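# Push the door fully shut until it latches

## Task

Close the door completely so that it latches, and leave it that way without the robot holding it. At the end, no object other than the robot and the door may lie even partly inside the yellow tape on the floor (resting on the tape itself is allowed). The coffee table must be standing upright, and the robot must not have toppled or be left leaning.

## Robot and tools

Robot: TidyBot++, a mobile base 0.54 m long, 0.50 m wide and 0.38 m tall on four powered casters. It carries a single seven-joint arm ending in a two-finger gripper. The shoulder sits 0.12 m ahead of the base centre and 0.68 m off the floor. The arm begins folded with the hand aimed down; in that state the hand reaches up to 0.08 m beyond the base front and the elbow up to 1.15 m high. Cameras: base_camera (pinhole, 644x364 px) on the base, and wrist_camera (fisheye, 644x476 px), which looks wherever the hand points.

Frames: the base frame has its origin on the floor below the base centre, x ahead, y to the left, z up. hand_pose is reported in this frame and marks the spot between the finger pads; its own z axis runs out along the fingers and its y axis along the line the fingers close on. The odometry frame is where the base frame was when the scene began. base_odometry heading is positive to the left, within -3.142 to 3.142, and counts wheel slip as motion. base_tilt is in degrees, positive when leaning forward or right; about 1 degree of fixed bias is possible.

execute_actions: "actions" is a list holding one action or nothing (empty = just report state and images). One action may contain:
- "base": a single relative move, measured from where the base last reported itself. {"translate_m": d} drives straight, metres, forward positive, -2 to 2. {"strafe_m": d} slides sideways, metres, left positive, -2 to 2. {"rotate_rad": d} spins in place, radians, counter-clockwise from above positive, -6.3 to 6.3.
- "joints": absolute targets for the one arm, keyed by name, radians. joint_1_rad (any angle; positive turns the arm clockwise from above, opposite to rotate_rad), joint_2_rad shoulder -2.249 to 2.249, joint_3_rad any angle, joint_4_rad elbow -2.579 to 2.579, joint_5_rad any angle, joint_6_rad wrist -2.099 to 2.099, joint_7_rad any angle (hand down: positive is counter-clockwise from above; at 1.57 the fingers open left/right). gripper_pos is a 0 to 1 scale, 0 open (about 85 mm gap), 1 shut. Unbounded joints go the short way, so turn large amounts in steps below half a turn. Done tolerances are about 0.039 rad for joints 1-4, 0.056 for 5-7, 0.03 for the gripper.
- "speeds": optional caps for this action only, keyed translate_m / strafe_m (0.05 to 0.5 m/s) or rotate_rad (0.1 to 1.57 rad/s); defaults are the maxima. A base move needing over 8.667 s at its cap is refused, and no action runs past 15 s.
Base and joint motions start together. A joint left out can still be straining toward its previous target. Any unknown key or out-of-range number rejects the whole call with no motion. "cameras" lists which images to return: base_camera, wrist_camera or all; omitted/null means all, [] means none.

wait: {"seconds": 0 to 10}; commands nothing and returns the same report as an empty action. zoom_image: {"camera", "region": [x0, y0, x1, y1]} in pixels of that camera's latest full image, top-left origin, at most 504x504. read_manual: returns only licence text, useless for control. finished_scene: {"scene": n} closes the current scene for good and reports success; call it only when the door is latched and everything is stable.

Arm planning: with joint_1_rad 0, joint_3_rad 3.14 and joint_5_rad 0 (roughly the start), the arm moves in the vertical plane along base x. Tilts from vertical (forward positive): upper arm = joint_2_rad; forearm = joint_2_rad - joint_4_rad; hand = that minus joint_6_rad. Lengths 0.42, 0.31, 0.31 m. The hand point's forward offset from the shoulder is the sum of length*sin(tilt), its height the sum of length*cos(tilt). A downward hand reaches at most about 0.94 m high, and only near the base.

Reading results: base_status and joint_status describe how the last accepted action ended. done = reached (for the base, wheels turned the full amount, even with slip or blockage). off_target = resting short, possibly still pushing. contact_stop / time_out = target abandoned, holding in place; a base contact_stop means something shoved it after arrival, and its wheels keep pressing until the next base command. "joint command not followed" with a "cause:" line means arm targets were withheld, usually a predicted self-collision; those joints show not_followed and may be retried on later actions. on_its_own lists uncommanded motion. motor_effort gives percent of max per motor, positive toward higher values, peak in brackets (noisy, biased). "ARM HIT" means a hard knock of the arm against itself or the base; nothing stops the arm hitting the base. A stop reported in one call cancels the remaining motion calls in that same reply.

Friction and sag: joints can settle slightly off target while reporting done; resending the same value does nothing. To correct, send last command + (desired - measured) for each joint. hand_pose may be 1-2 cm wrong; trust images. Held loads make the arm sag; don't command a held joint to its measured angle.

Safety: torque limits are 104.5 N m for joints 1-4 (warning 56.7) and 51.3 for 5-7 (warning 29.4); exceeding one freezes the arm for 10 s and drops the rest of the call, while the base keeps going. Motor temperatures are listed per joint; MOTOR HOT appears from 60 °C, and at 75 °C an OVER-TEMPERATURE FAULT lets the arm sag, with joints showing limit_stop_at_motor_heat (resend targets). A blocked base shoves hard until timeout and may still say done. Driving while the arm is caught above about 0.8 m, or pushing/pulling sideways with a raised hand, can tip the robot; retract the arm or back away to right it. The robot keeps executing its last command while you think, and odometry drifts a few centimetres over many moves.

For this job: push the door gently until it latches and check it stays shut after the robot withdraws. Don't knock anything, especially the coffee table, into the taped area or over. Loose objects may occasionally get nudged by outside forces. Avoid slams, drops and hard shoves; fewer robot seconds is better.

Each tool is called after "Request:" as name(argument=value, ...), one argument or row to a line, values as JSON.

## Session

I'll start by looking at the current state and the camera images.

Request:
execute_actions(
  actions=[],
)

Scene clock: 0.00 s.
Motor temperatures (°C, as the motors report them): [32 32 26 28 36 35 35]
base_odometry: x=+0.000 y=+0.000 heading=+0.000 (m, m, rad; odometry frame)
base_tilt: forward=-0.9 right=-0.2 (deg)
base_status: not commanded
joint_positions: joint_1_rad=+0.037 joint_2_rad=-0.349 joint_3_rad=+3.114 joint_4_rad=-2.552 joint_5_rad=+0.017 joint_6_rad=-0.909 joint_7_rad=+1.546 gripper_pos=+0.000
joint_status: not commanded
motor_effort: joint_1_rad=+0 joint_2_rad=-2 joint_3_rad=+0 joint_4_rad=+12 joint_5_rad=-1 joint_6_rad=+0 joint_7_rad=+0 (%)
hand_pose: x=+0.2374 y=-0.0052 z=+0.5801 quat_wxyz=(+0.012, +1.000, -0.013, +0.014) (m; base frame)
pictures: base_camera, wrist_camera
Images, in order (width x height): base_camera 644x364, wrist_camera 644x476.

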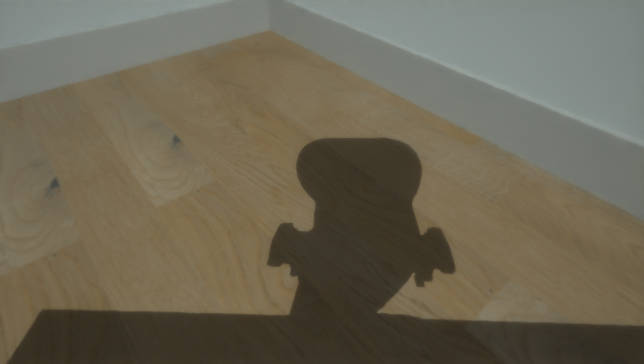

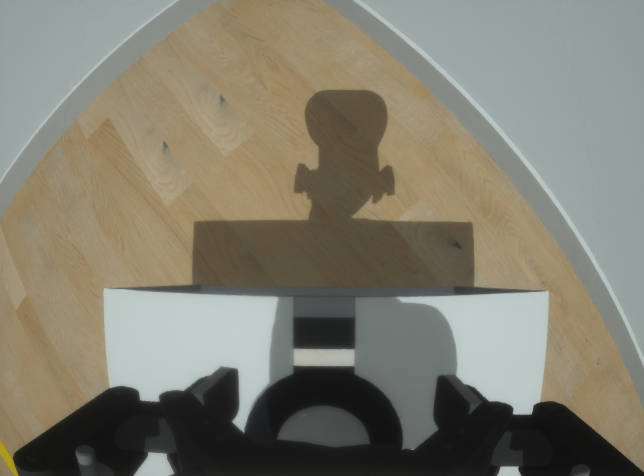

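Request:
execute_actions(
  actions=[
    {"base": {"rotate_rad": 2.6}, "joints": {"joint_1_rad": 0.0, "joint_2_rad": -0.6, "joint_3_rad": 3.14, "joint_4_rad": -1.5, "joint_5_rad": 0.0, "joint_6_rad": -1.1, "joint_7_rad": 1.57}},
  ],
)

Scene clock: 37.70 s.
Motor temperatures (°C, as the motors report them): [32 32 26 28 36 35 35]
base_odometry: x=+0.000 y=+0.000 heading=+2.599 (m, m, rad; odometry frame)
base_tilt: forward=-0.9 right=-0.2 (deg)
base_status: done
joint_positions: joint_1_rad=+0.019 joint_2_rad=-0.584 joint_3_rad=+3.127 joint_4_rad=-1.513 joint_5_rad=+0.017 joint_6_rad=-1.054 joint_7_rad=+1.546 gripper_pos=+0.000
joint_status: all done
motor_effort: joint_1_rad=+0(1) joint_2_rad=+1(7) joint_3_rad=+0(2) joint_4_rad=+17(19) joint_5_rad=+0(0) joint_6_rad=+8(8) joint_7_rad=+0(0) (%)
hand_pose: x=+0.4240 y=-0.0023 z=+1.0964 quat_wxyz=(+0.007, +0.837, -0.012, +0.548) (m; base frame)
pictures: base_camera, wrist_camera
Images, in order (width x height): base_camera 644x364, wrist_camera 644x476.

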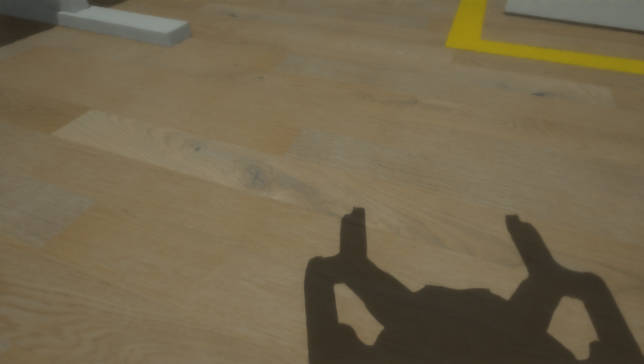

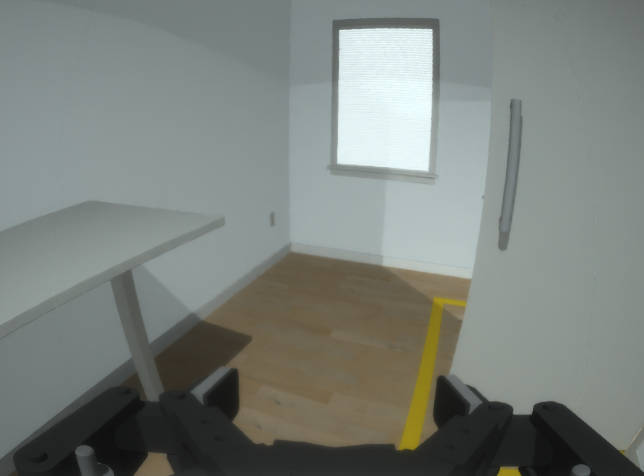

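Request:
execute_actions(
  actions=[
    {"base": {"rotate_rad": -0.32}},
  ],
)

Request:
execute_actions(
  actions=[
    {"base": {"strafe_m": 0.28}},
  ],
)

Scene clock: 95.87 s.
Motor temperatures (°C, as the motors report them): [32 32 26 29 36 35 36]
base_odometry: x=+0.000 y=+0.000 heading=+2.280 (m, m, rad; odometry frame)
base_tilt: forward=-0.9 right=-0.2 (deg)
base_status: done
joint_positions: joint_1_rad=+0.019 joint_2_rad=-0.584 joint_3_rad=+3.133 joint_4_rad=-1.513 joint_5_rad=+0.017 joint_6_rad=-1.054 joint_7_rad=+1.546 gripper_pos=+0.000
joint_status: not commanded
motor_effort: joint_1_rad=+0(1) joint_2_rad=+1(1) joint_3_rad=+0(1) joint_4_rad=+17(17) joint_5_rad=-1(0) joint_6_rad=+8(8) joint_7_rad=+0(0) (%)
hand_pose: x=+0.4240 y=-0.0051 z=+1.0964 quat_wxyz=(+0.007, +0.837, -0.015, +0.548) (m; base frame)
pictures: base_camera, wrist_camera
Images, in order (width x height): base_camera 644x364, wrist_camera 644x476.

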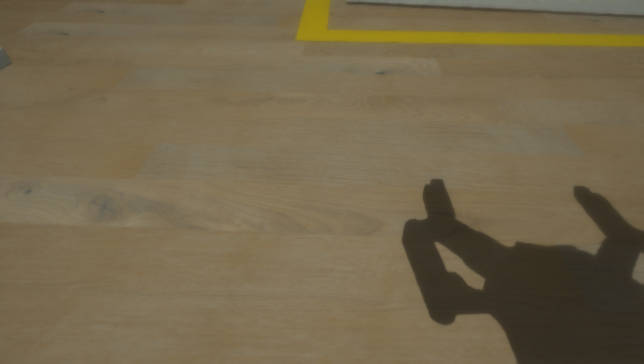

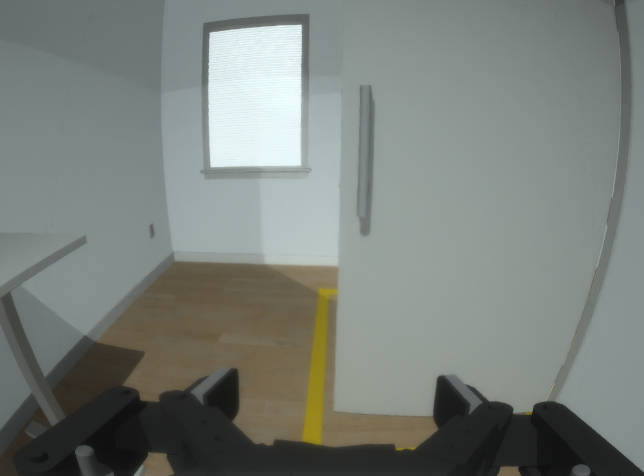

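Scene clock: 97.73 s.
Motor temperatures (°C, as the motors report them): [32 32 26 29 36 35 36]
base_odometry: x=-0.213 y=-0.183 heading=+2.281 (m, m, rad; odometry frame)
base_tilt: forward=-1.0 right=-0.2 (deg)
base_status: done
joint_positions: joint_1_rad=+0.018 joint_2_rad=-0.584 joint_3_rad=+3.134 joint_4_rad=-1.513 joint_5_rad=+0.017 joint_6_rad=-1.054 joint_7_rad=+1.546 gripper_pos=+0.000
joint_status: not commanded
motor_effort: joint_1_rad=+0(1) joint_2_rad=+1(2) joint_3_rad=+0(2) joint_4_rad=+17(17) joint_5_rad=-1(0) joint_6_rad=+7(8) joint_7_rad=+0(0) (%)
hand_pose: x=+0.4239 y=-0.0054 z=+1.0963 quat_wxyz=(+0.007, +0.837, -0.015, +0.547) (m; base frame)
pictures: base_camera, wrist_camera
Images, in order (width x height): base_camera 644x364, wrist_camera 644x476.

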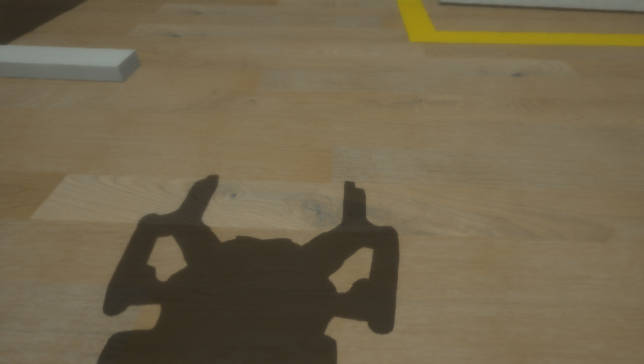

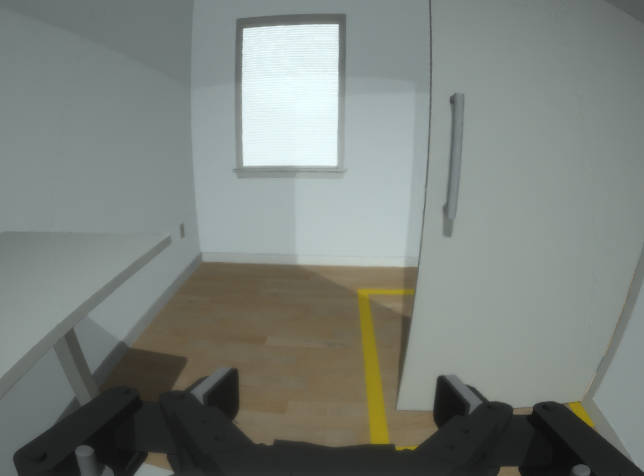

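Request:
execute_actions(
  actions=[
    {"base": {"translate_m": 1.5}},
  ],
)

Scene clock: 119.83 s.
Motor temperatures (°C, as the motors report them): [32 32 26 29 36 35 36]
base_odometry: x=-1.191 y=+0.955 heading=+2.281 (m, m, rad; odometry frame)
base_tilt: forward=-0.9 right=-0.2 (deg)
base_status: done
joint_positions: joint_1_rad=+0.018 joint_2_rad=-0.594 joint_3_rad=+3.134 joint_4_rad=-1.512 joint_5_rad=+0.017 joint_6_rad=-1.058 joint_7_rad=+1.546 gripper_pos=+0.000
joint_status: not commanded
motor_effort: joint_1_rad=+0(0) joint_2_rad=+1(4) joint_3_rad=+0(0) joint_4_rad=+17(18) joint_5_rad=-1(1) joint_6_rad=+8(8) joint_7_rad=-1(0) (%)
hand_pose: x=+0.4191 y=-0.0053 z=+1.0990 quat_wxyz=(+0.007, +0.835, -0.015, +0.551) (m; base frame)
pictures: base_camera, wrist_camera
Images, in order (width x height): base_camera 644x364, wrist_camera 644x476.

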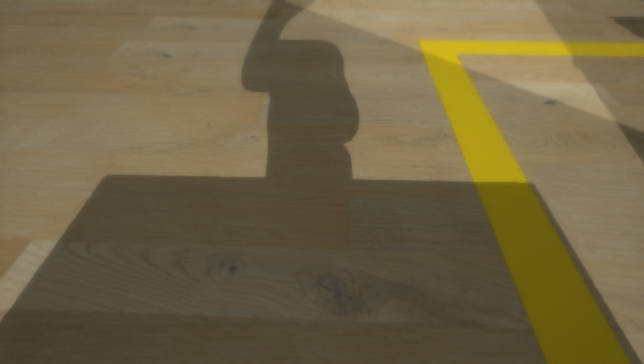

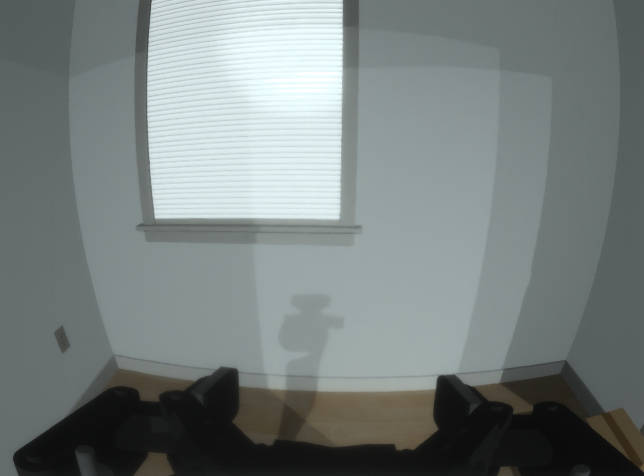

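Request:
execute_actions(
  actions=[
    {"joints": {"joint_1_rad": 1.45, "joint_6_rad": -1.5}},
  ],
)

Scene clock: 128.60 s.
Motor temperatures (°C, as the motors report them): [32 32 26 29 36 35 36]
base_odometry: x=-1.191 y=+0.955 heading=+2.281 (m, m, rad; odometry frame)
base_tilt: forward=-0.9 right=-0.2 (deg)
base_status: not commanded
joint_positions: joint_1_rad=+1.431 joint_2_rad=-0.594 joint_3_rad=+3.134 joint_4_rad=-1.512 joint_5_rad=+0.017 joint_6_rad=-1.455 joint_7_rad=+1.546 gripper_pos=+0.000
joint_status: all done
motor_effort: joint_1_rad=+0(0) joint_2_rad=+2(2) joint_3_rad=+0(0) joint_4_rad=+16(17) joint_5_rad=-1(0) joint_6_rad=+6(7) joint_7_rad=+0(0) (%)
hand_pose: x=+0.1498 y=-0.2285 z=+0.9979 quat_wxyz=(+0.250, +0.693, -0.616, +0.280) (m; base frame)
pictures: base_camera, wrist_camera
Images, in order (width x height): base_camera 644x364, wrist_camera 644x476.

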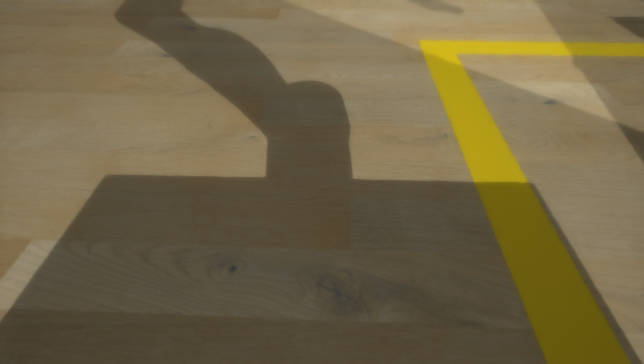

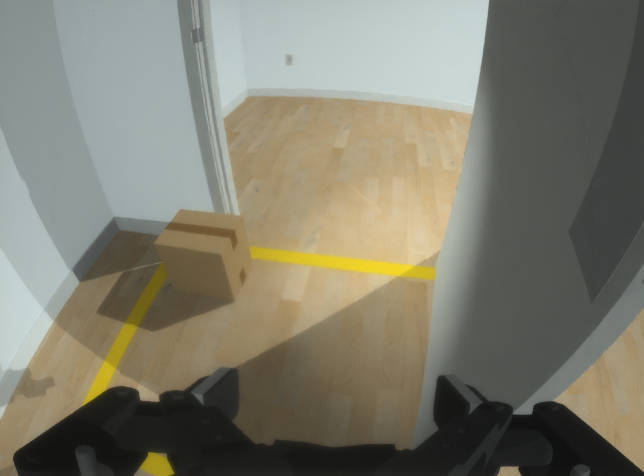

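Request:
zoom_image(
  camera="wrist_camera",
  region=[60, 180, 320, 400],
)

Region (60, 180, 320, 400) of wrist_camera's 644x476 image, scaled by 1.938; it fills the top 426 rows of this view, and the rest is white.

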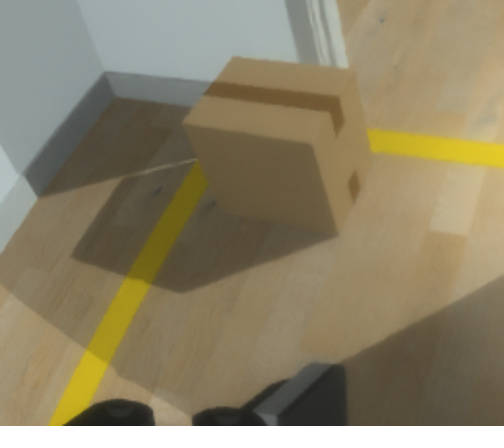

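Request:
execute_actions(
  actions=[
    {"base": {"translate_m": 0.15}, "joints": {"joint_1_rad": 1.75, "joint_6_rad": -1.95}},
  ],
)

Scene clock: 210.93 s.
Motor temperatures (°C, as the motors report them): [32 32 26 29 36 35 36]
base_odometry: x=-1.288 y=+1.068 heading=+2.281 (m, m, rad; odometry frame)
base_tilt: forward=-0.9 right=-0.2 (deg)
base_status: done
joint_positions: joint_1_rad=+1.733 joint_2_rad=-0.594 joint_3_rad=+3.135 joint_4_rad=-1.512 joint_5_rad=+0.017 joint_6_rad=-1.909 joint_7_rad=+1.546 gripper_pos=+0.000
joint_status: all done
motor_effort: joint_1_rad=+0(1) joint_2_rad=+4(5) joint_3_rad=+0(1) joint_4_rad=+14(16) joint_5_rad=-1(0) joint_6_rad=+2(6) joint_7_rad=+0(0) (%)
hand_pose: x=+0.0989 y=-0.1085 z=+0.9255 quat_wxyz=(+0.124, +0.629, -0.761, +0.096) (m; base frame)
pictures: base_camera, wrist_camera
Images, in order (width x height): base_camera 644x364, wrist_camera 644x476.

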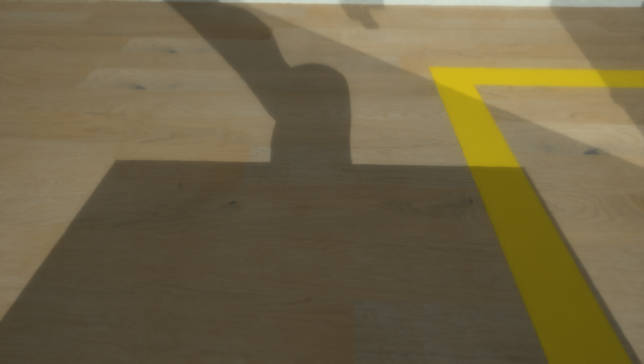

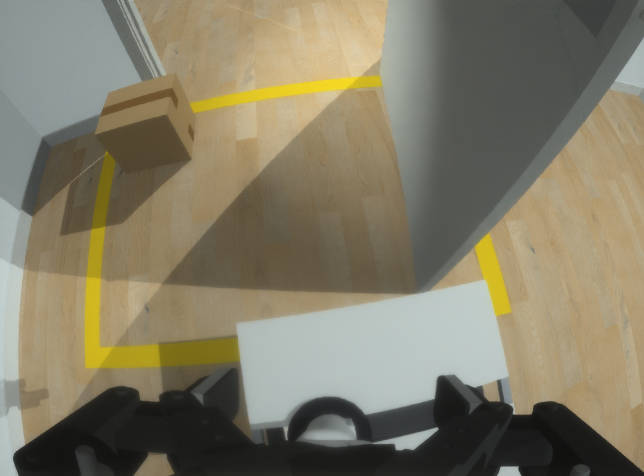

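Request:
zoom_image(
  camera="wrist_camera",
  region=[20, 40, 260, 240],
)

Request:
zoom_image(
  camera="wrist_camera",
  region=[340, 180, 560, 360],
)

Region (20, 40, 260, 240) of wrist_camera's 644x476 image, scaled by 2.100.

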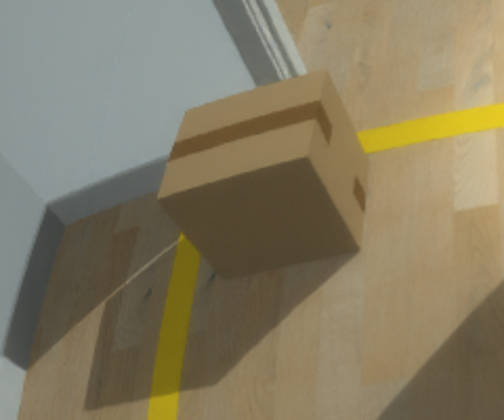

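Region (340, 180, 560, 360) of wrist_camera's 644x476 image, scaled by 2.291; it fills the top 412 rows of this view, and the rest is white.

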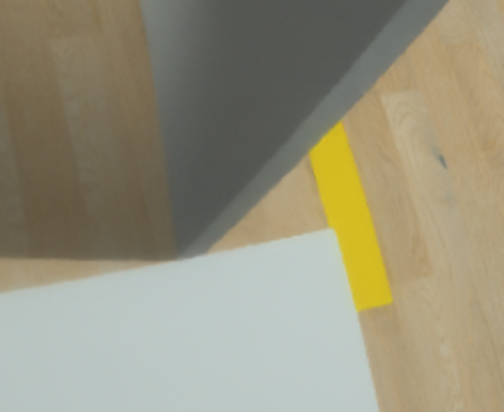

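Request:
execute_actions(
  actions=[
    {"base": {"translate_m": 0.12}},
  ],
  cameras=["wrist_camera"],
)

Scene clock: 288.83 s.
Motor temperatures (°C, as the motors report them): [32 33 26 29 36 35 36]
base_odometry: x=-1.367 y=+1.159 heading=+2.281 (m, m, rad; odometry frame)
base_tilt: forward=-0.9 right=-0.2 (deg)
base_status: done
joint_positions: joint_1_rad=+1.734 joint_2_rad=-0.594 joint_3_rad=+3.136 joint_4_rad=-1.512 joint_5_rad=+0.017 joint_6_rad=-1.909 joint_7_rad=+1.546 gripper_pos=+0.000
joint_status: not commanded
motor_effort: joint_1_rad=+0(1) joint_2_rad=+4(6) joint_3_rad=+0(2) joint_4_rad=+14(14) joint_5_rad=+0(0) joint_6_rad=+2(3) joint_7_rad=-1(1) (%)
hand_pose: x=+0.0987 y=-0.1085 z=+0.9255 quat_wxyz=(+0.124, +0.629, -0.762, +0.096) (m; base frame)
pictures: wrist_camera
Images, in order (width x height): wrist_camera 644x476.

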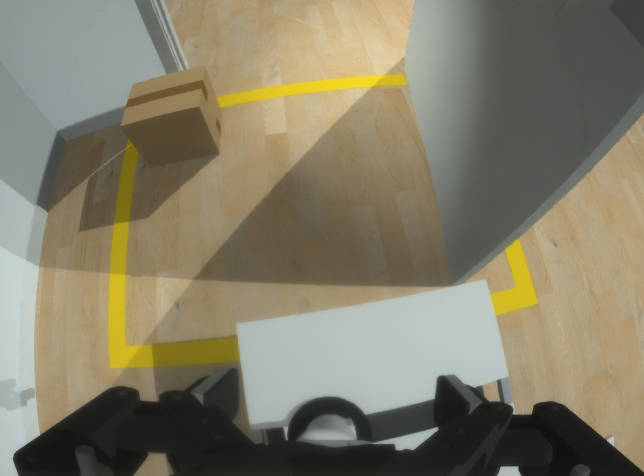

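Request:
execute_actions(
  actions=[
    {"base": {"strafe_m": -0.93}, "joints": {"joint_1_rad": 0.8}, "speeds": {"strafe_m": 0.4}},
  ],
)

Scene clock: 299.93 s.
Motor temperatures (°C, as the motors report them): [32 33 26 29 36 35 36]
base_odometry: x=-0.662 y=+1.766 heading=+2.281 (m, m, rad; odometry frame)
base_tilt: forward=-0.9 right=-0.2 (deg)
base_status: done
joint_positions: joint_1_rad=+0.819 joint_2_rad=-0.596 joint_3_rad=+3.136 joint_4_rad=-1.512 joint_5_rad=+0.017 joint_6_rad=-1.910 joint_7_rad=+1.546 gripper_pos=+0.000
joint_status: all done
motor_effort: joint_1_rad=+0(0) joint_2_rad=+4(7) joint_3_rad=+0(0) joint_4_rad=+14(15) joint_5_rad=-1(0) joint_6_rad=+3(3) joint_7_rad=+0(0) (%)
hand_pose: x=+0.1922 y=-0.0818 z=+0.9258 quat_wxyz=(+0.069, +0.900, -0.406, +0.142) (m; base frame)
pictures: base_camera, wrist_camera
Images, in order (width x height): base_camera 644x364, wrist_camera 644x476.

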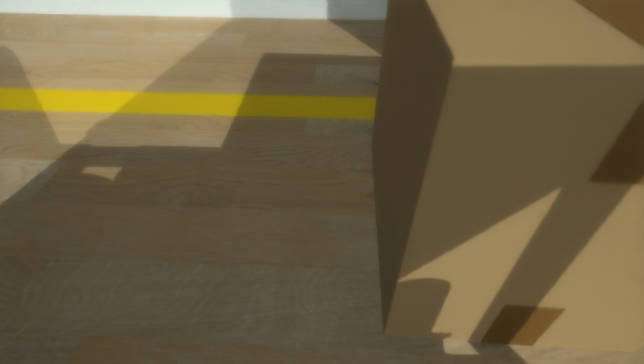

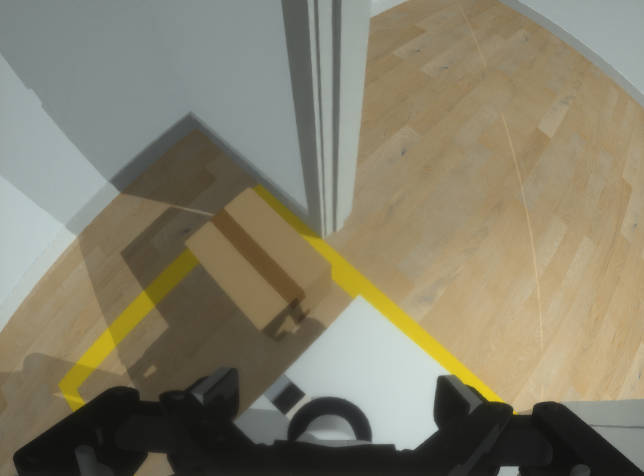

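Request:
execute_actions(
  actions=[
    {"base": {"translate_m": 0.62}, "speeds": {"translate_m": 0.14}},
  ],
)

Scene clock: 317.07 s.
Motor temperatures (°C, as the motors report them): [32 33 26 29 36 35 36]
base_odometry: x=-1.066 y=+2.236 heading=+2.281 (m, m, rad; odometry frame)
base_tilt: forward=-1.0 right=-0.2 (deg)
base_status: done
joint_positions: joint_1_rad=+0.819 joint_2_rad=-0.597 joint_3_rad=+3.136 joint_4_rad=-1.511 joint_5_rad=+0.017 joint_6_rad=-1.910 joint_7_rad=+1.546 gripper_pos=+0.000
joint_status: not commanded
motor_effort: joint_1_rad=+0(1) joint_2_rad=+4(7) joint_3_rad=+0(2) joint_4_rad=+14(14) joint_5_rad=-1(0) joint_6_rad=+3(3) joint_7_rad=+0(0) (%)
hand_pose: x=+0.1921 y=-0.0817 z=+0.9259 quat_wxyz=(+0.069, +0.900, -0.406, +0.143) (m; base frame)
pictures: base_camera, wrist_camera
Images, in order (width x height): base_camera 644x364, wrist_camera 644x476.

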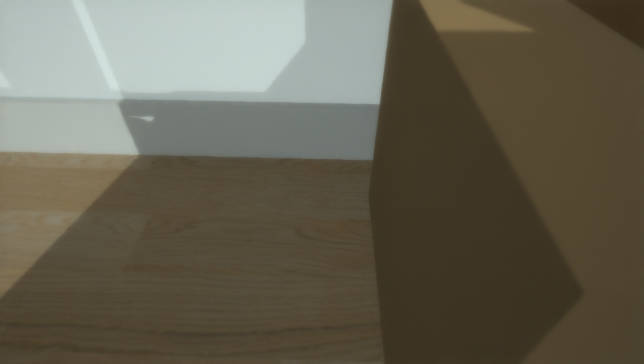

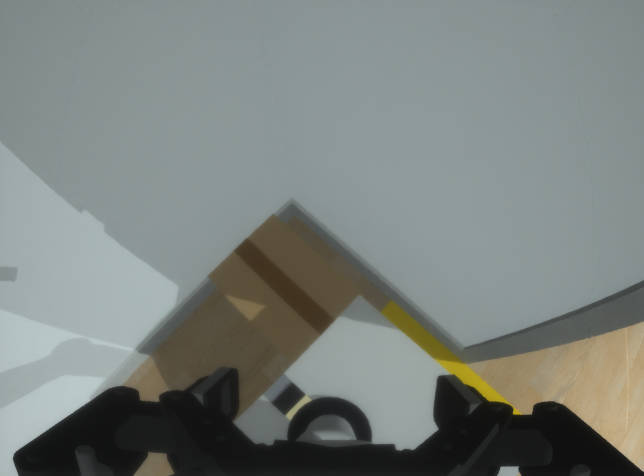

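Request:
execute_actions(
  actions=[
    {"base": {"translate_m": 0.06}, "speeds": {"translate_m": 0.1}},
  ],
  cameras=["base_camera"],
)

Scene clock: 330.93 s.
Motor temperatures (°C, as the motors report them): [32 33 26 29 36 35 36]
base_odometry: x=-1.105 y=+2.281 heading=+2.281 (m, m, rad; odometry frame)
base_tilt: forward=-0.9 right=-0.2 (deg)
base_status: done
joint_positions: joint_1_rad=+0.819 joint_2_rad=-0.598 joint_3_rad=+3.136 joint_4_rad=-1.511 joint_5_rad=+0.017 joint_6_rad=-1.910 joint_7_rad=+1.546 gripper_pos=+0.000
joint_status: not commanded
motor_effort: joint_1_rad=+0(0) joint_2_rad=+4(6) joint_3_rad=+0(0) joint_4_rad=+14(14) joint_5_rad=-1(0) joint_6_rad=+3(4) joint_7_rad=+0(0) (%)
hand_pose: x=+0.1919 y=-0.0816 z=+0.9260 quat_wxyz=(+0.069, +0.900, -0.406, +0.143) (m; base frame)
pictures: base_camera
Images, in order (width x height): base_camera 644x364.

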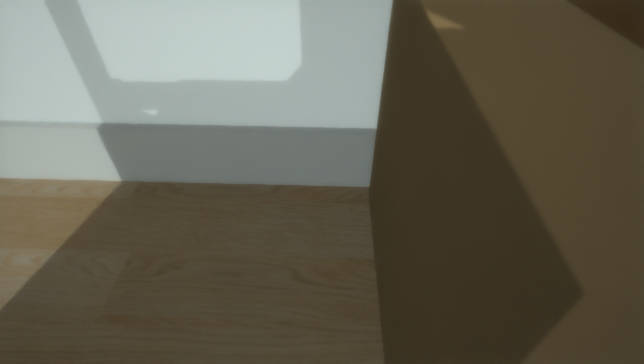

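Request:
execute_actions(
  actions=[
    {"base": {"strafe_m": 0.95}, "joints": {"joint_1_rad": 1.9}},
  ],
)

Scene clock: 401.57 s.
Motor temperatures (°C, as the motors report them): [32 33 26 29 36 35 36]
base_odometry: x=-1.825 y=+1.661 heading=+2.281 (m, m, rad; odometry frame)
base_tilt: forward=-1.0 right=-0.2 (deg)
base_status: done
joint_positions: joint_1_rad=+1.881 joint_2_rad=-0.599 joint_3_rad=+3.136 joint_4_rad=-1.511 joint_5_rad=+0.017 joint_6_rad=-1.910 joint_7_rad=+1.546 gripper_pos=+0.000
joint_status: all done
motor_effort: joint_1_rad=+0(0) joint_2_rad=+4(7) joint_3_rad=+0(0) joint_4_rad=+13(14) joint_5_rad=-1(0) joint_6_rad=+3(3) joint_7_rad=-1(0) (%)
hand_pose: x=+0.0834 y=-0.1031 z=+0.9262 quat_wxyz=(+0.133, +0.571, -0.806, +0.089) (m; base frame)
pictures: base_camera, wrist_camera
Images, in order (width x height): base_camera 644x364, wrist_camera 644x476.

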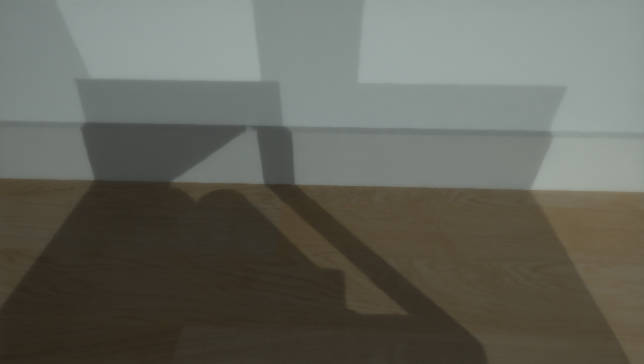

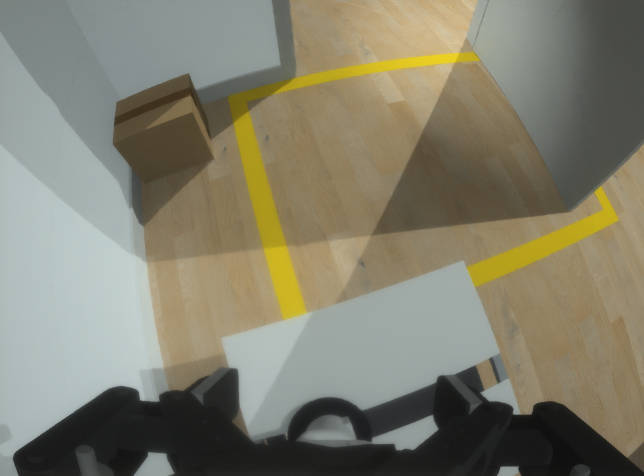

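Request:
execute_actions(
  actions=[
    {"base": {"translate_m": -1.45}, "joints": {"joint_1_rad": 0.2, "joint_2_rad": -1.1, "joint_4_rad": -1.6, "joint_6_rad": -2.0}},
  ],
)

Scene clock: 442.60 s.
Motor temperatures (°C, as the motors report them): [32 33 26 29 36 35 36]
base_odometry: x=-0.881 y=+0.561 heading=+2.281 (m, m, rad; odometry frame)
base_tilt: forward=-1.0 right=-0.2 (deg)
base_status: done
joint_positions: joint_1_rad=+0.217 joint_2_rad=-1.091 joint_3_rad=+3.136 joint_4_rad=-1.584 joint_5_rad=+0.017 joint_6_rad=-1.957 joint_7_rad=+1.546 gripper_pos=+0.000
joint_status: all done
motor_effort: joint_1_rad=+0(2) joint_2_rad=+18(19) joint_3_rad=+0(1) joint_4_rad=+11(13) joint_5_rad=-1(0) joint_6_rad=+5(6) joint_7_rad=-1(1) (%)
hand_pose: x=+0.0931 y=+0.0031 z=+0.9132 quat_wxyz=(+0.041, +0.933, -0.117, +0.337) (m; base frame)
pictures: base_camera, wrist_camera
Images, in order (width x height): base_camera 644x364, wrist_camera 644x476.

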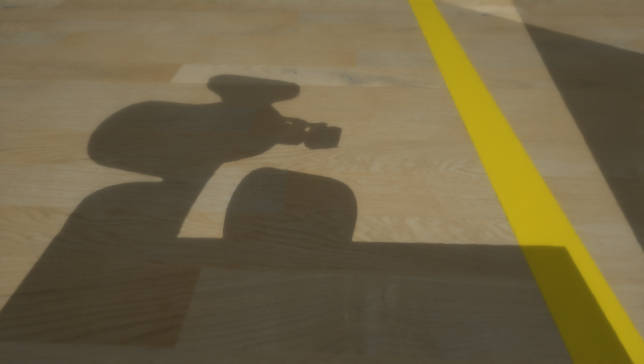

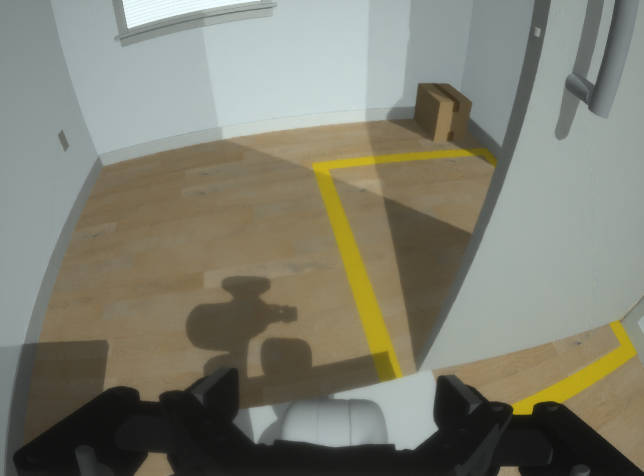

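Request:
execute_actions(
  actions=[
    {"base": {"strafe_m": -0.48}, "joints": {"joint_1_rad": 0.5}},
  ],
)

Scene clock: 464.70 s.
Motor temperatures (°C, as the motors report them): [32 33 26 29 36 35 36]
base_odometry: x=-0.516 y=+0.874 heading=+2.280 (m, m, rad; odometry frame)
base_tilt: forward=-0.9 right=-0.2 (deg)
base_status: done
joint_positions: joint_1_rad=+0.487 joint_2_rad=-1.091 joint_3_rad=+3.138 joint_4_rad=-1.585 joint_5_rad=+0.017 joint_6_rad=-1.957 joint_7_rad=+1.546 gripper_pos=+0.000
joint_status: all done
motor_effort: joint_1_rad=+0(2) joint_2_rad=+18(19) joint_3_rad=+0(1) joint_4_rad=+10(10) joint_5_rad=-1(0) joint_6_rad=+5(6) joint_7_rad=+0(0) (%)
hand_pose: x=+0.0947 y=+0.0095 z=+0.9127 quat_wxyz=(+0.085, +0.909, -0.243, +0.327) (m; base frame)
pictures: base_camera, wrist_camera
Images, in order (width x height): base_camera 644x364, wrist_camera 644x476.

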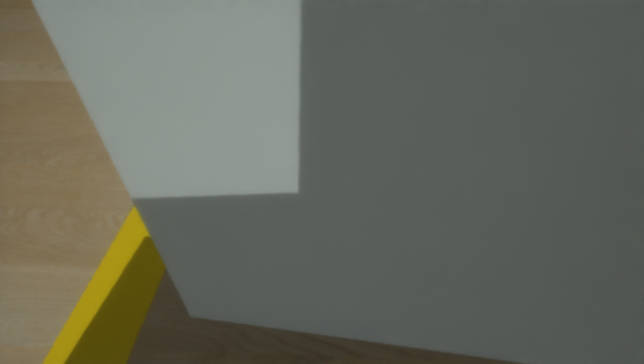

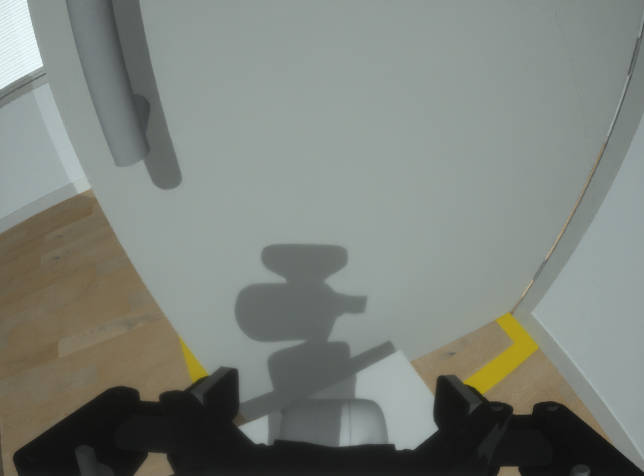

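Request:
execute_actions(
  actions=[
    {"base": {"translate_m": 0.72}, "speeds": {"translate_m": 0.16}, "joints": {"joint_1_rad": 0.9}},
  ],
)

Scene clock: 476.13 s.
Motor temperatures (°C, as the motors report them): [32 33 26 29 36 35 36]
base_odometry: x=-0.986 y=+1.420 heading=+2.281 (m, m, rad; odometry frame)
base_tilt: forward=-0.9 right=-0.2 (deg)
base_status: done
joint_positions: joint_1_rad=+0.886 joint_2_rad=-1.093 joint_3_rad=+3.138 joint_4_rad=-1.586 joint_5_rad=+0.017 joint_6_rad=-1.959 joint_7_rad=+1.546 gripper_pos=+0.000
joint_status: all done
motor_effort: joint_1_rad=+0(2) joint_2_rad=+18(21) joint_3_rad=+0(1) joint_4_rad=+10(12) joint_5_rad=-1(0) joint_6_rad=+5(6) joint_7_rad=-1(0) (%)
hand_pose: x=+0.0999 y=+0.0189 z=+0.9120 quat_wxyz=(+0.148, +0.843, -0.418, +0.304) (m; base frame)
pictures: base_camera, wrist_camera
Images, in order (width x height): base_camera 644x364, wrist_camera 644x476.

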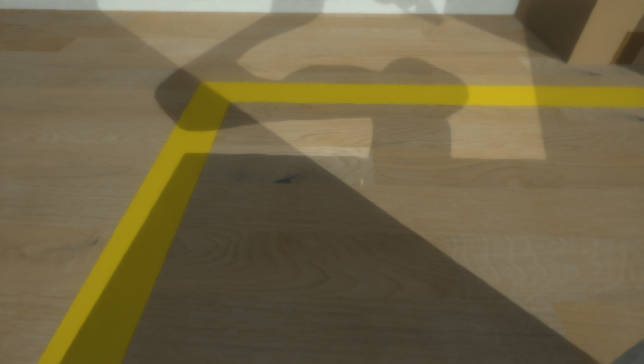

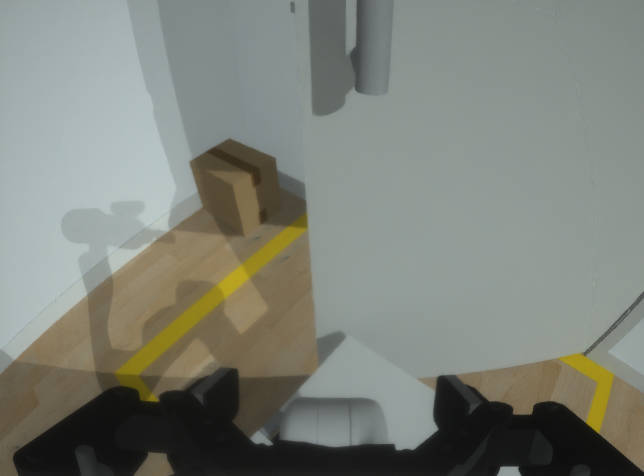

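Request:
execute_actions(
  actions=[
    {"base": {"strafe_m": -0.47}, "speeds": {"strafe_m": 0.15}},
  ],
)

Scene clock: 491.17 s.
Motor temperatures (°C, as the motors report them): [32 33 26 29 36 35 36]
base_odometry: x=-0.629 y=+1.726 heading=+2.281 (m, m, rad; odometry frame)
base_tilt: forward=-1.0 right=-0.2 (deg)
base_status: done
joint_positions: joint_1_rad=+0.887 joint_2_rad=-1.093 joint_3_rad=+3.138 joint_4_rad=-1.587 joint_5_rad=+0.017 joint_6_rad=-1.959 joint_7_rad=+1.546 gripper_pos=+0.000
joint_status: not commanded
motor_effort: joint_1_rad=+0(1) joint_2_rad=+18(22) joint_3_rad=+0(1) joint_4_rad=+11(12) joint_5_rad=-1(0) joint_6_rad=+6(6) joint_7_rad=+0(0) (%)
hand_pose: x=+0.0997 y=+0.0191 z=+0.9115 quat_wxyz=(+0.148, +0.843, -0.418, +0.303) (m; base frame)
pictures: base_camera, wrist_camera
Images, in order (width x height): base_camera 644x364, wrist_camera 644x476.

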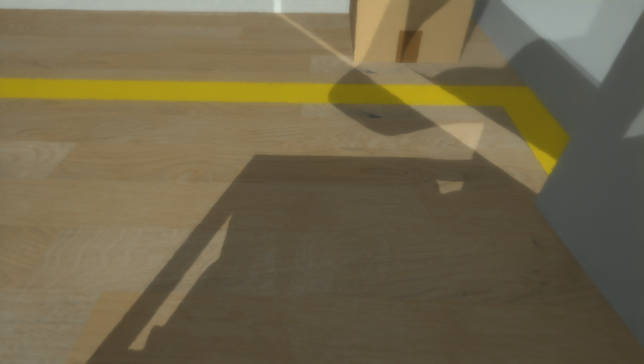

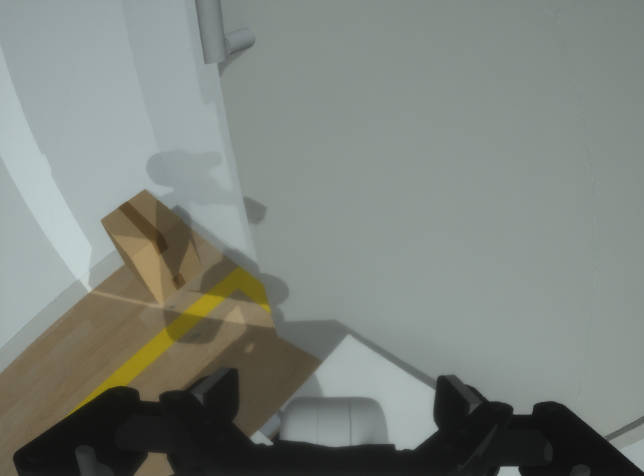

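Request:
execute_actions(
  actions=[
    {"base": {"strafe_m": -0.11}, "speeds": {"strafe_m": 0.07}},
  ],
)

Scene clock: 510.40 s.
Motor temperatures (°C, as the motors report them): [32 33 26 29 36 35 36]
base_odometry: x=-0.546 y=+1.798 heading=+2.281 (m, m, rad; odometry frame)
base_tilt: forward=-1.0 right=-0.2 (deg)
base_status: done
joint_positions: joint_1_rad=+0.887 joint_2_rad=-1.094 joint_3_rad=+3.138 joint_4_rad=-1.588 joint_5_rad=+0.017 joint_6_rad=-1.959 joint_7_rad=+1.546 gripper_pos=+0.000
joint_status: not commanded
motor_effort: joint_1_rad=+0(2) joint_2_rad=+18(21) joint_3_rad=+0(1) joint_4_rad=+11(11) joint_5_rad=-1(0) joint_6_rad=+6(6) joint_7_rad=+0(0) (%)
hand_pose: x=+0.0997 y=+0.0192 z=+0.9113 quat_wxyz=(+0.148, +0.843, -0.419, +0.303) (m; base frame)
pictures: base_camera, wrist_camera
Images, in order (width x height): base_camera 644x364, wrist_camera 644x476.

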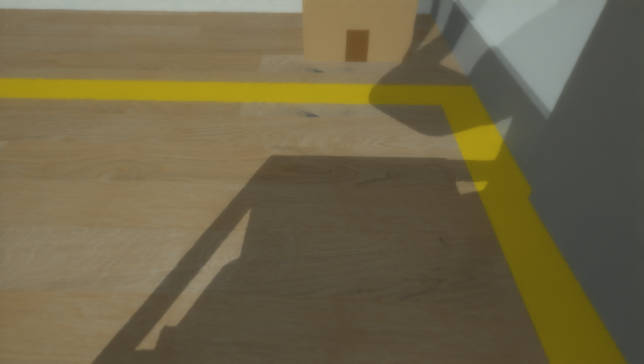

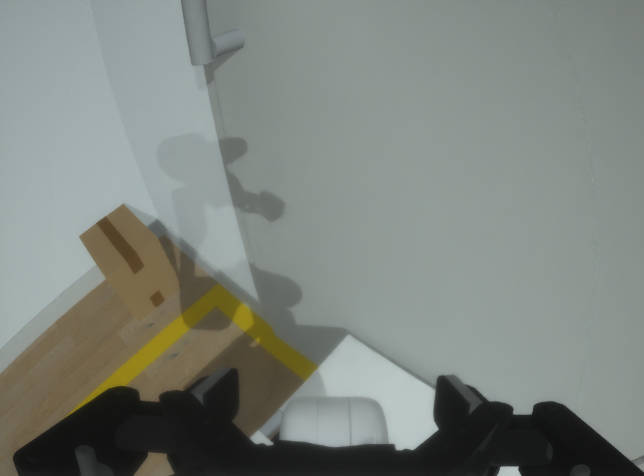

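Request:
zoom_image(
  camera="base_camera",
  region=[440, 60, 644, 300],
)

Request:
zoom_image(
  camera="wrist_camera",
  region=[160, 0, 400, 400],
)

Region (440, 60, 644, 300) of base_camera's 644x364 image, scaled by 2.100; it fills the left 428 columns of this view, and the rest is white.

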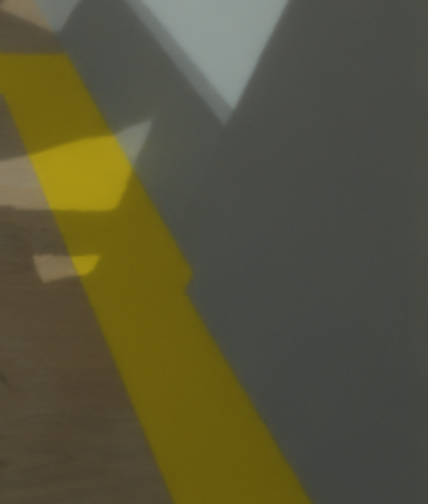

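Region (160, 0, 400, 400) of wrist_camera's 644x476 image, scaled by 1.260; it fills the left 302 columns of this view, and the rest is white.

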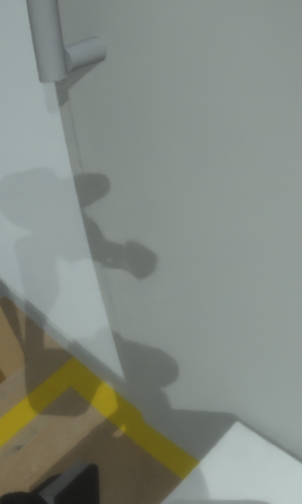

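Request:
execute_actions(
  actions=[
    {"base": {"strafe_m": -0.035}, "speeds": {"strafe_m": 0.05}},
  ],
)

Scene clock: 532.53 s.
Motor temperatures (°C, as the motors report them): [32 33 26 29 36 35 36]
base_odometry: x=-0.519 y=+1.821 heading=+2.281 (m, m, rad; odometry frame)
base_tilt: forward=-0.9 right=-0.2 (deg)
base_status: done
joint_positions: joint_1_rad=+0.887 joint_2_rad=-1.094 joint_3_rad=+3.138 joint_4_rad=-1.588 joint_5_rad=+0.017 joint_6_rad=-1.960 joint_7_rad=+1.546 gripper_pos=+0.000
joint_status: not commanded
motor_effort: joint_1_rad=+0(2) joint_2_rad=+18(21) joint_3_rad=+0(1) joint_4_rad=+11(11) joint_5_rad=-1(0) joint_6_rad=+6(6) joint_7_rad=+0(1) (%)
hand_pose: x=+0.0996 y=+0.0193 z=+0.9113 quat_wxyz=(+0.148, +0.843, -0.419, +0.303) (m; base frame)
pictures: base_camera, wrist_camera
Images, in order (width x height): base_camera 644x364, wrist_camera 644x476.

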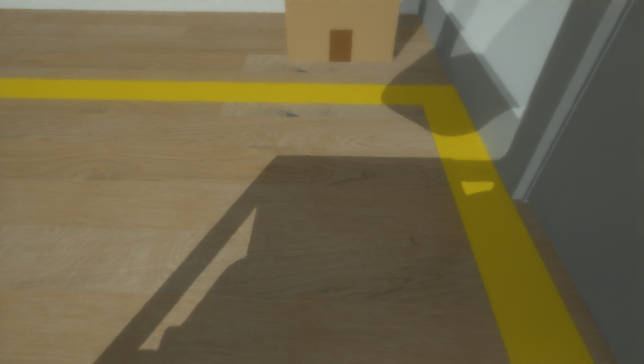

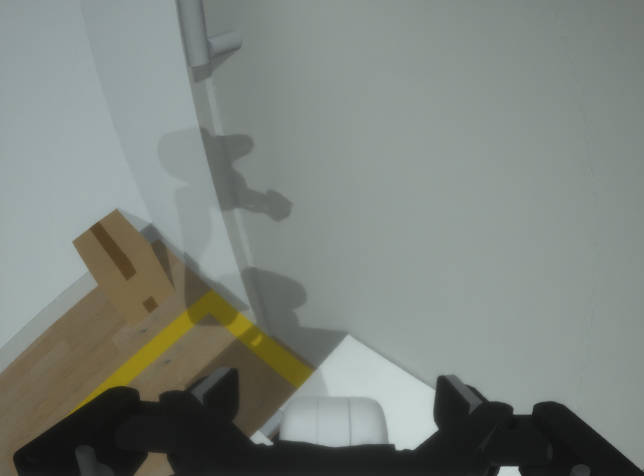

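Request:
zoom_image(
  camera="base_camera",
  region=[480, 120, 600, 260],
)

Request:
zoom_image(
  camera="wrist_camera",
  region=[180, 60, 360, 380],
)

Region (480, 120, 600, 260) of base_camera's 644x364 image, scaled by 3.600; it fills the left 432 columns of this view, and the rest is white.

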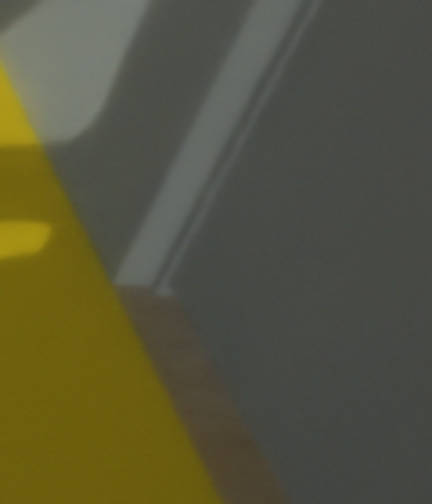

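Region (180, 60, 360, 380) of wrist_camera's 644x476 image, scaled by 1.575; it fills the left 284 columns of this view, and the rest is white.

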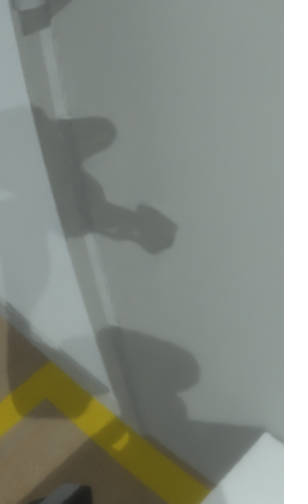

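Request:
execute_actions(
  actions=[
    {"base": {"strafe_m": -0.01}, "speeds": {"strafe_m": 0.05}},
  ],
)

Scene clock: 545.97 s.
Motor temperatures (°C, as the motors report them): [32 33 26 29 36 35 36]
base_odometry: x=-0.514 y=+1.826 heading=+2.280 (m, m, rad; odometry frame)
base_tilt: forward=-1.0 right=-0.2 (deg)
base_status: strafe_m time_out (by the wheels' count: -0.007 of -0.010)
joint_positions: joint_1_rad=+0.887 joint_2_rad=-1.094 joint_3_rad=+3.138 joint_4_rad=-1.589 joint_5_rad=+0.017 joint_6_rad=-1.960 joint_7_rad=+1.546 gripper_pos=+0.000
joint_status: not commanded
motor_effort: joint_1_rad=+0(3) joint_2_rad=+18(22) joint_3_rad=+0(2) joint_4_rad=+10(12) joint_5_rad=-1(0) joint_6_rad=+5(6) joint_7_rad=+0(0) (%)
hand_pose: x=+0.0996 y=+0.0192 z=+0.9110 quat_wxyz=(+0.147, +0.843, -0.419, +0.303) (m; base frame)
pictures: base_camera, wrist_camera
Images, in order (width x height): base_camera 644x364, wrist_camera 644x476.

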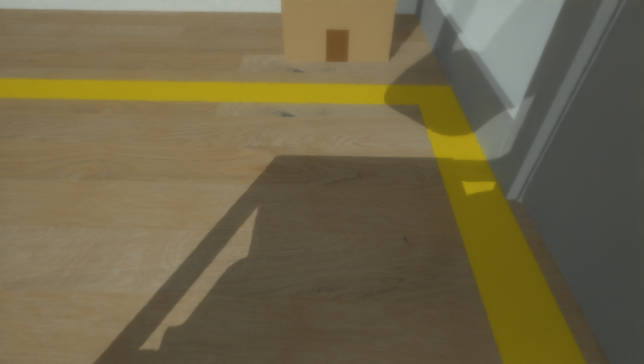

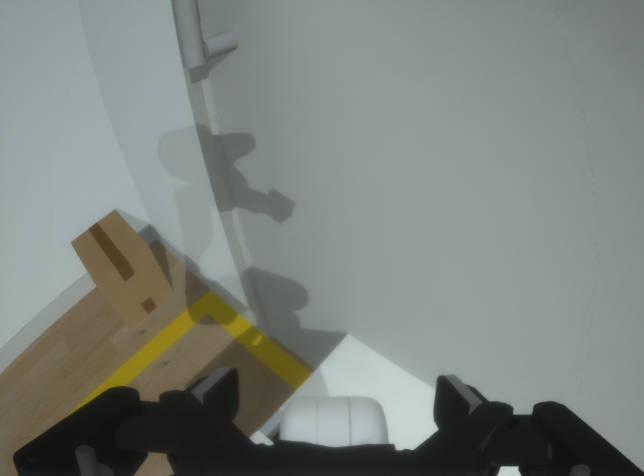

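Request:
execute_actions(
  actions=[
    {"base": {"strafe_m": 0.08}},
  ],
)

Scene clock: 549.50 s.
Motor temperatures (°C, as the motors report them): [32 34 26 29 36 35 36]
base_odometry: x=-0.575 y=+1.774 heading=+2.280 (m, m, rad; odometry frame)
base_tilt: forward=-1.0 right=-0.2 (deg)
base_status: done
joint_positions: joint_1_rad=+0.889 joint_2_rad=-1.096 joint_3_rad=+3.138 joint_4_rad=-1.589 joint_5_rad=+0.017 joint_6_rad=-1.960 joint_7_rad=+1.546 gripper_pos=+0.000
joint_status: not commanded
motor_effort: joint_1_rad=-1(2) joint_2_rad=+19(20) joint_3_rad=+0(1) joint_4_rad=+10(12) joint_5_rad=-1(0) joint_6_rad=+5(6) joint_7_rad=+0(0) (%)
hand_pose: x=+0.0993 y=+0.0197 z=+0.9109 quat_wxyz=(+0.148, +0.843, -0.419, +0.304) (m; base frame)
pictures: base_camera, wrist_camera
Images, in order (width x height): base_camera 644x364, wrist_camera 644x476.

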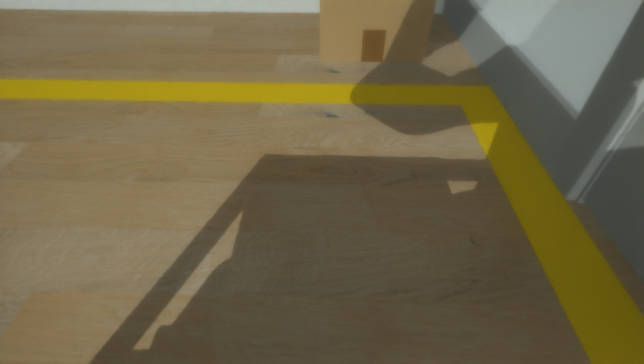

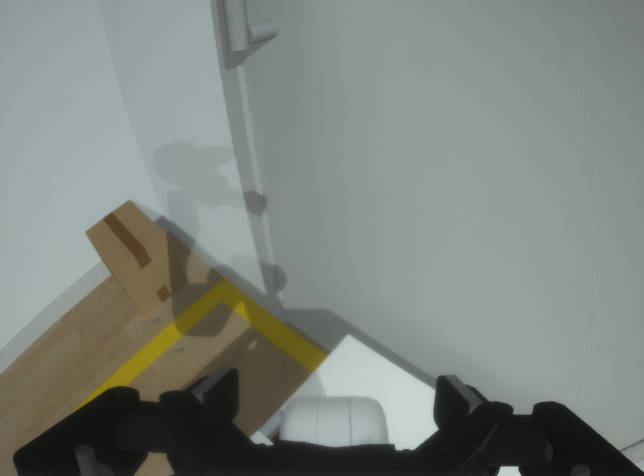

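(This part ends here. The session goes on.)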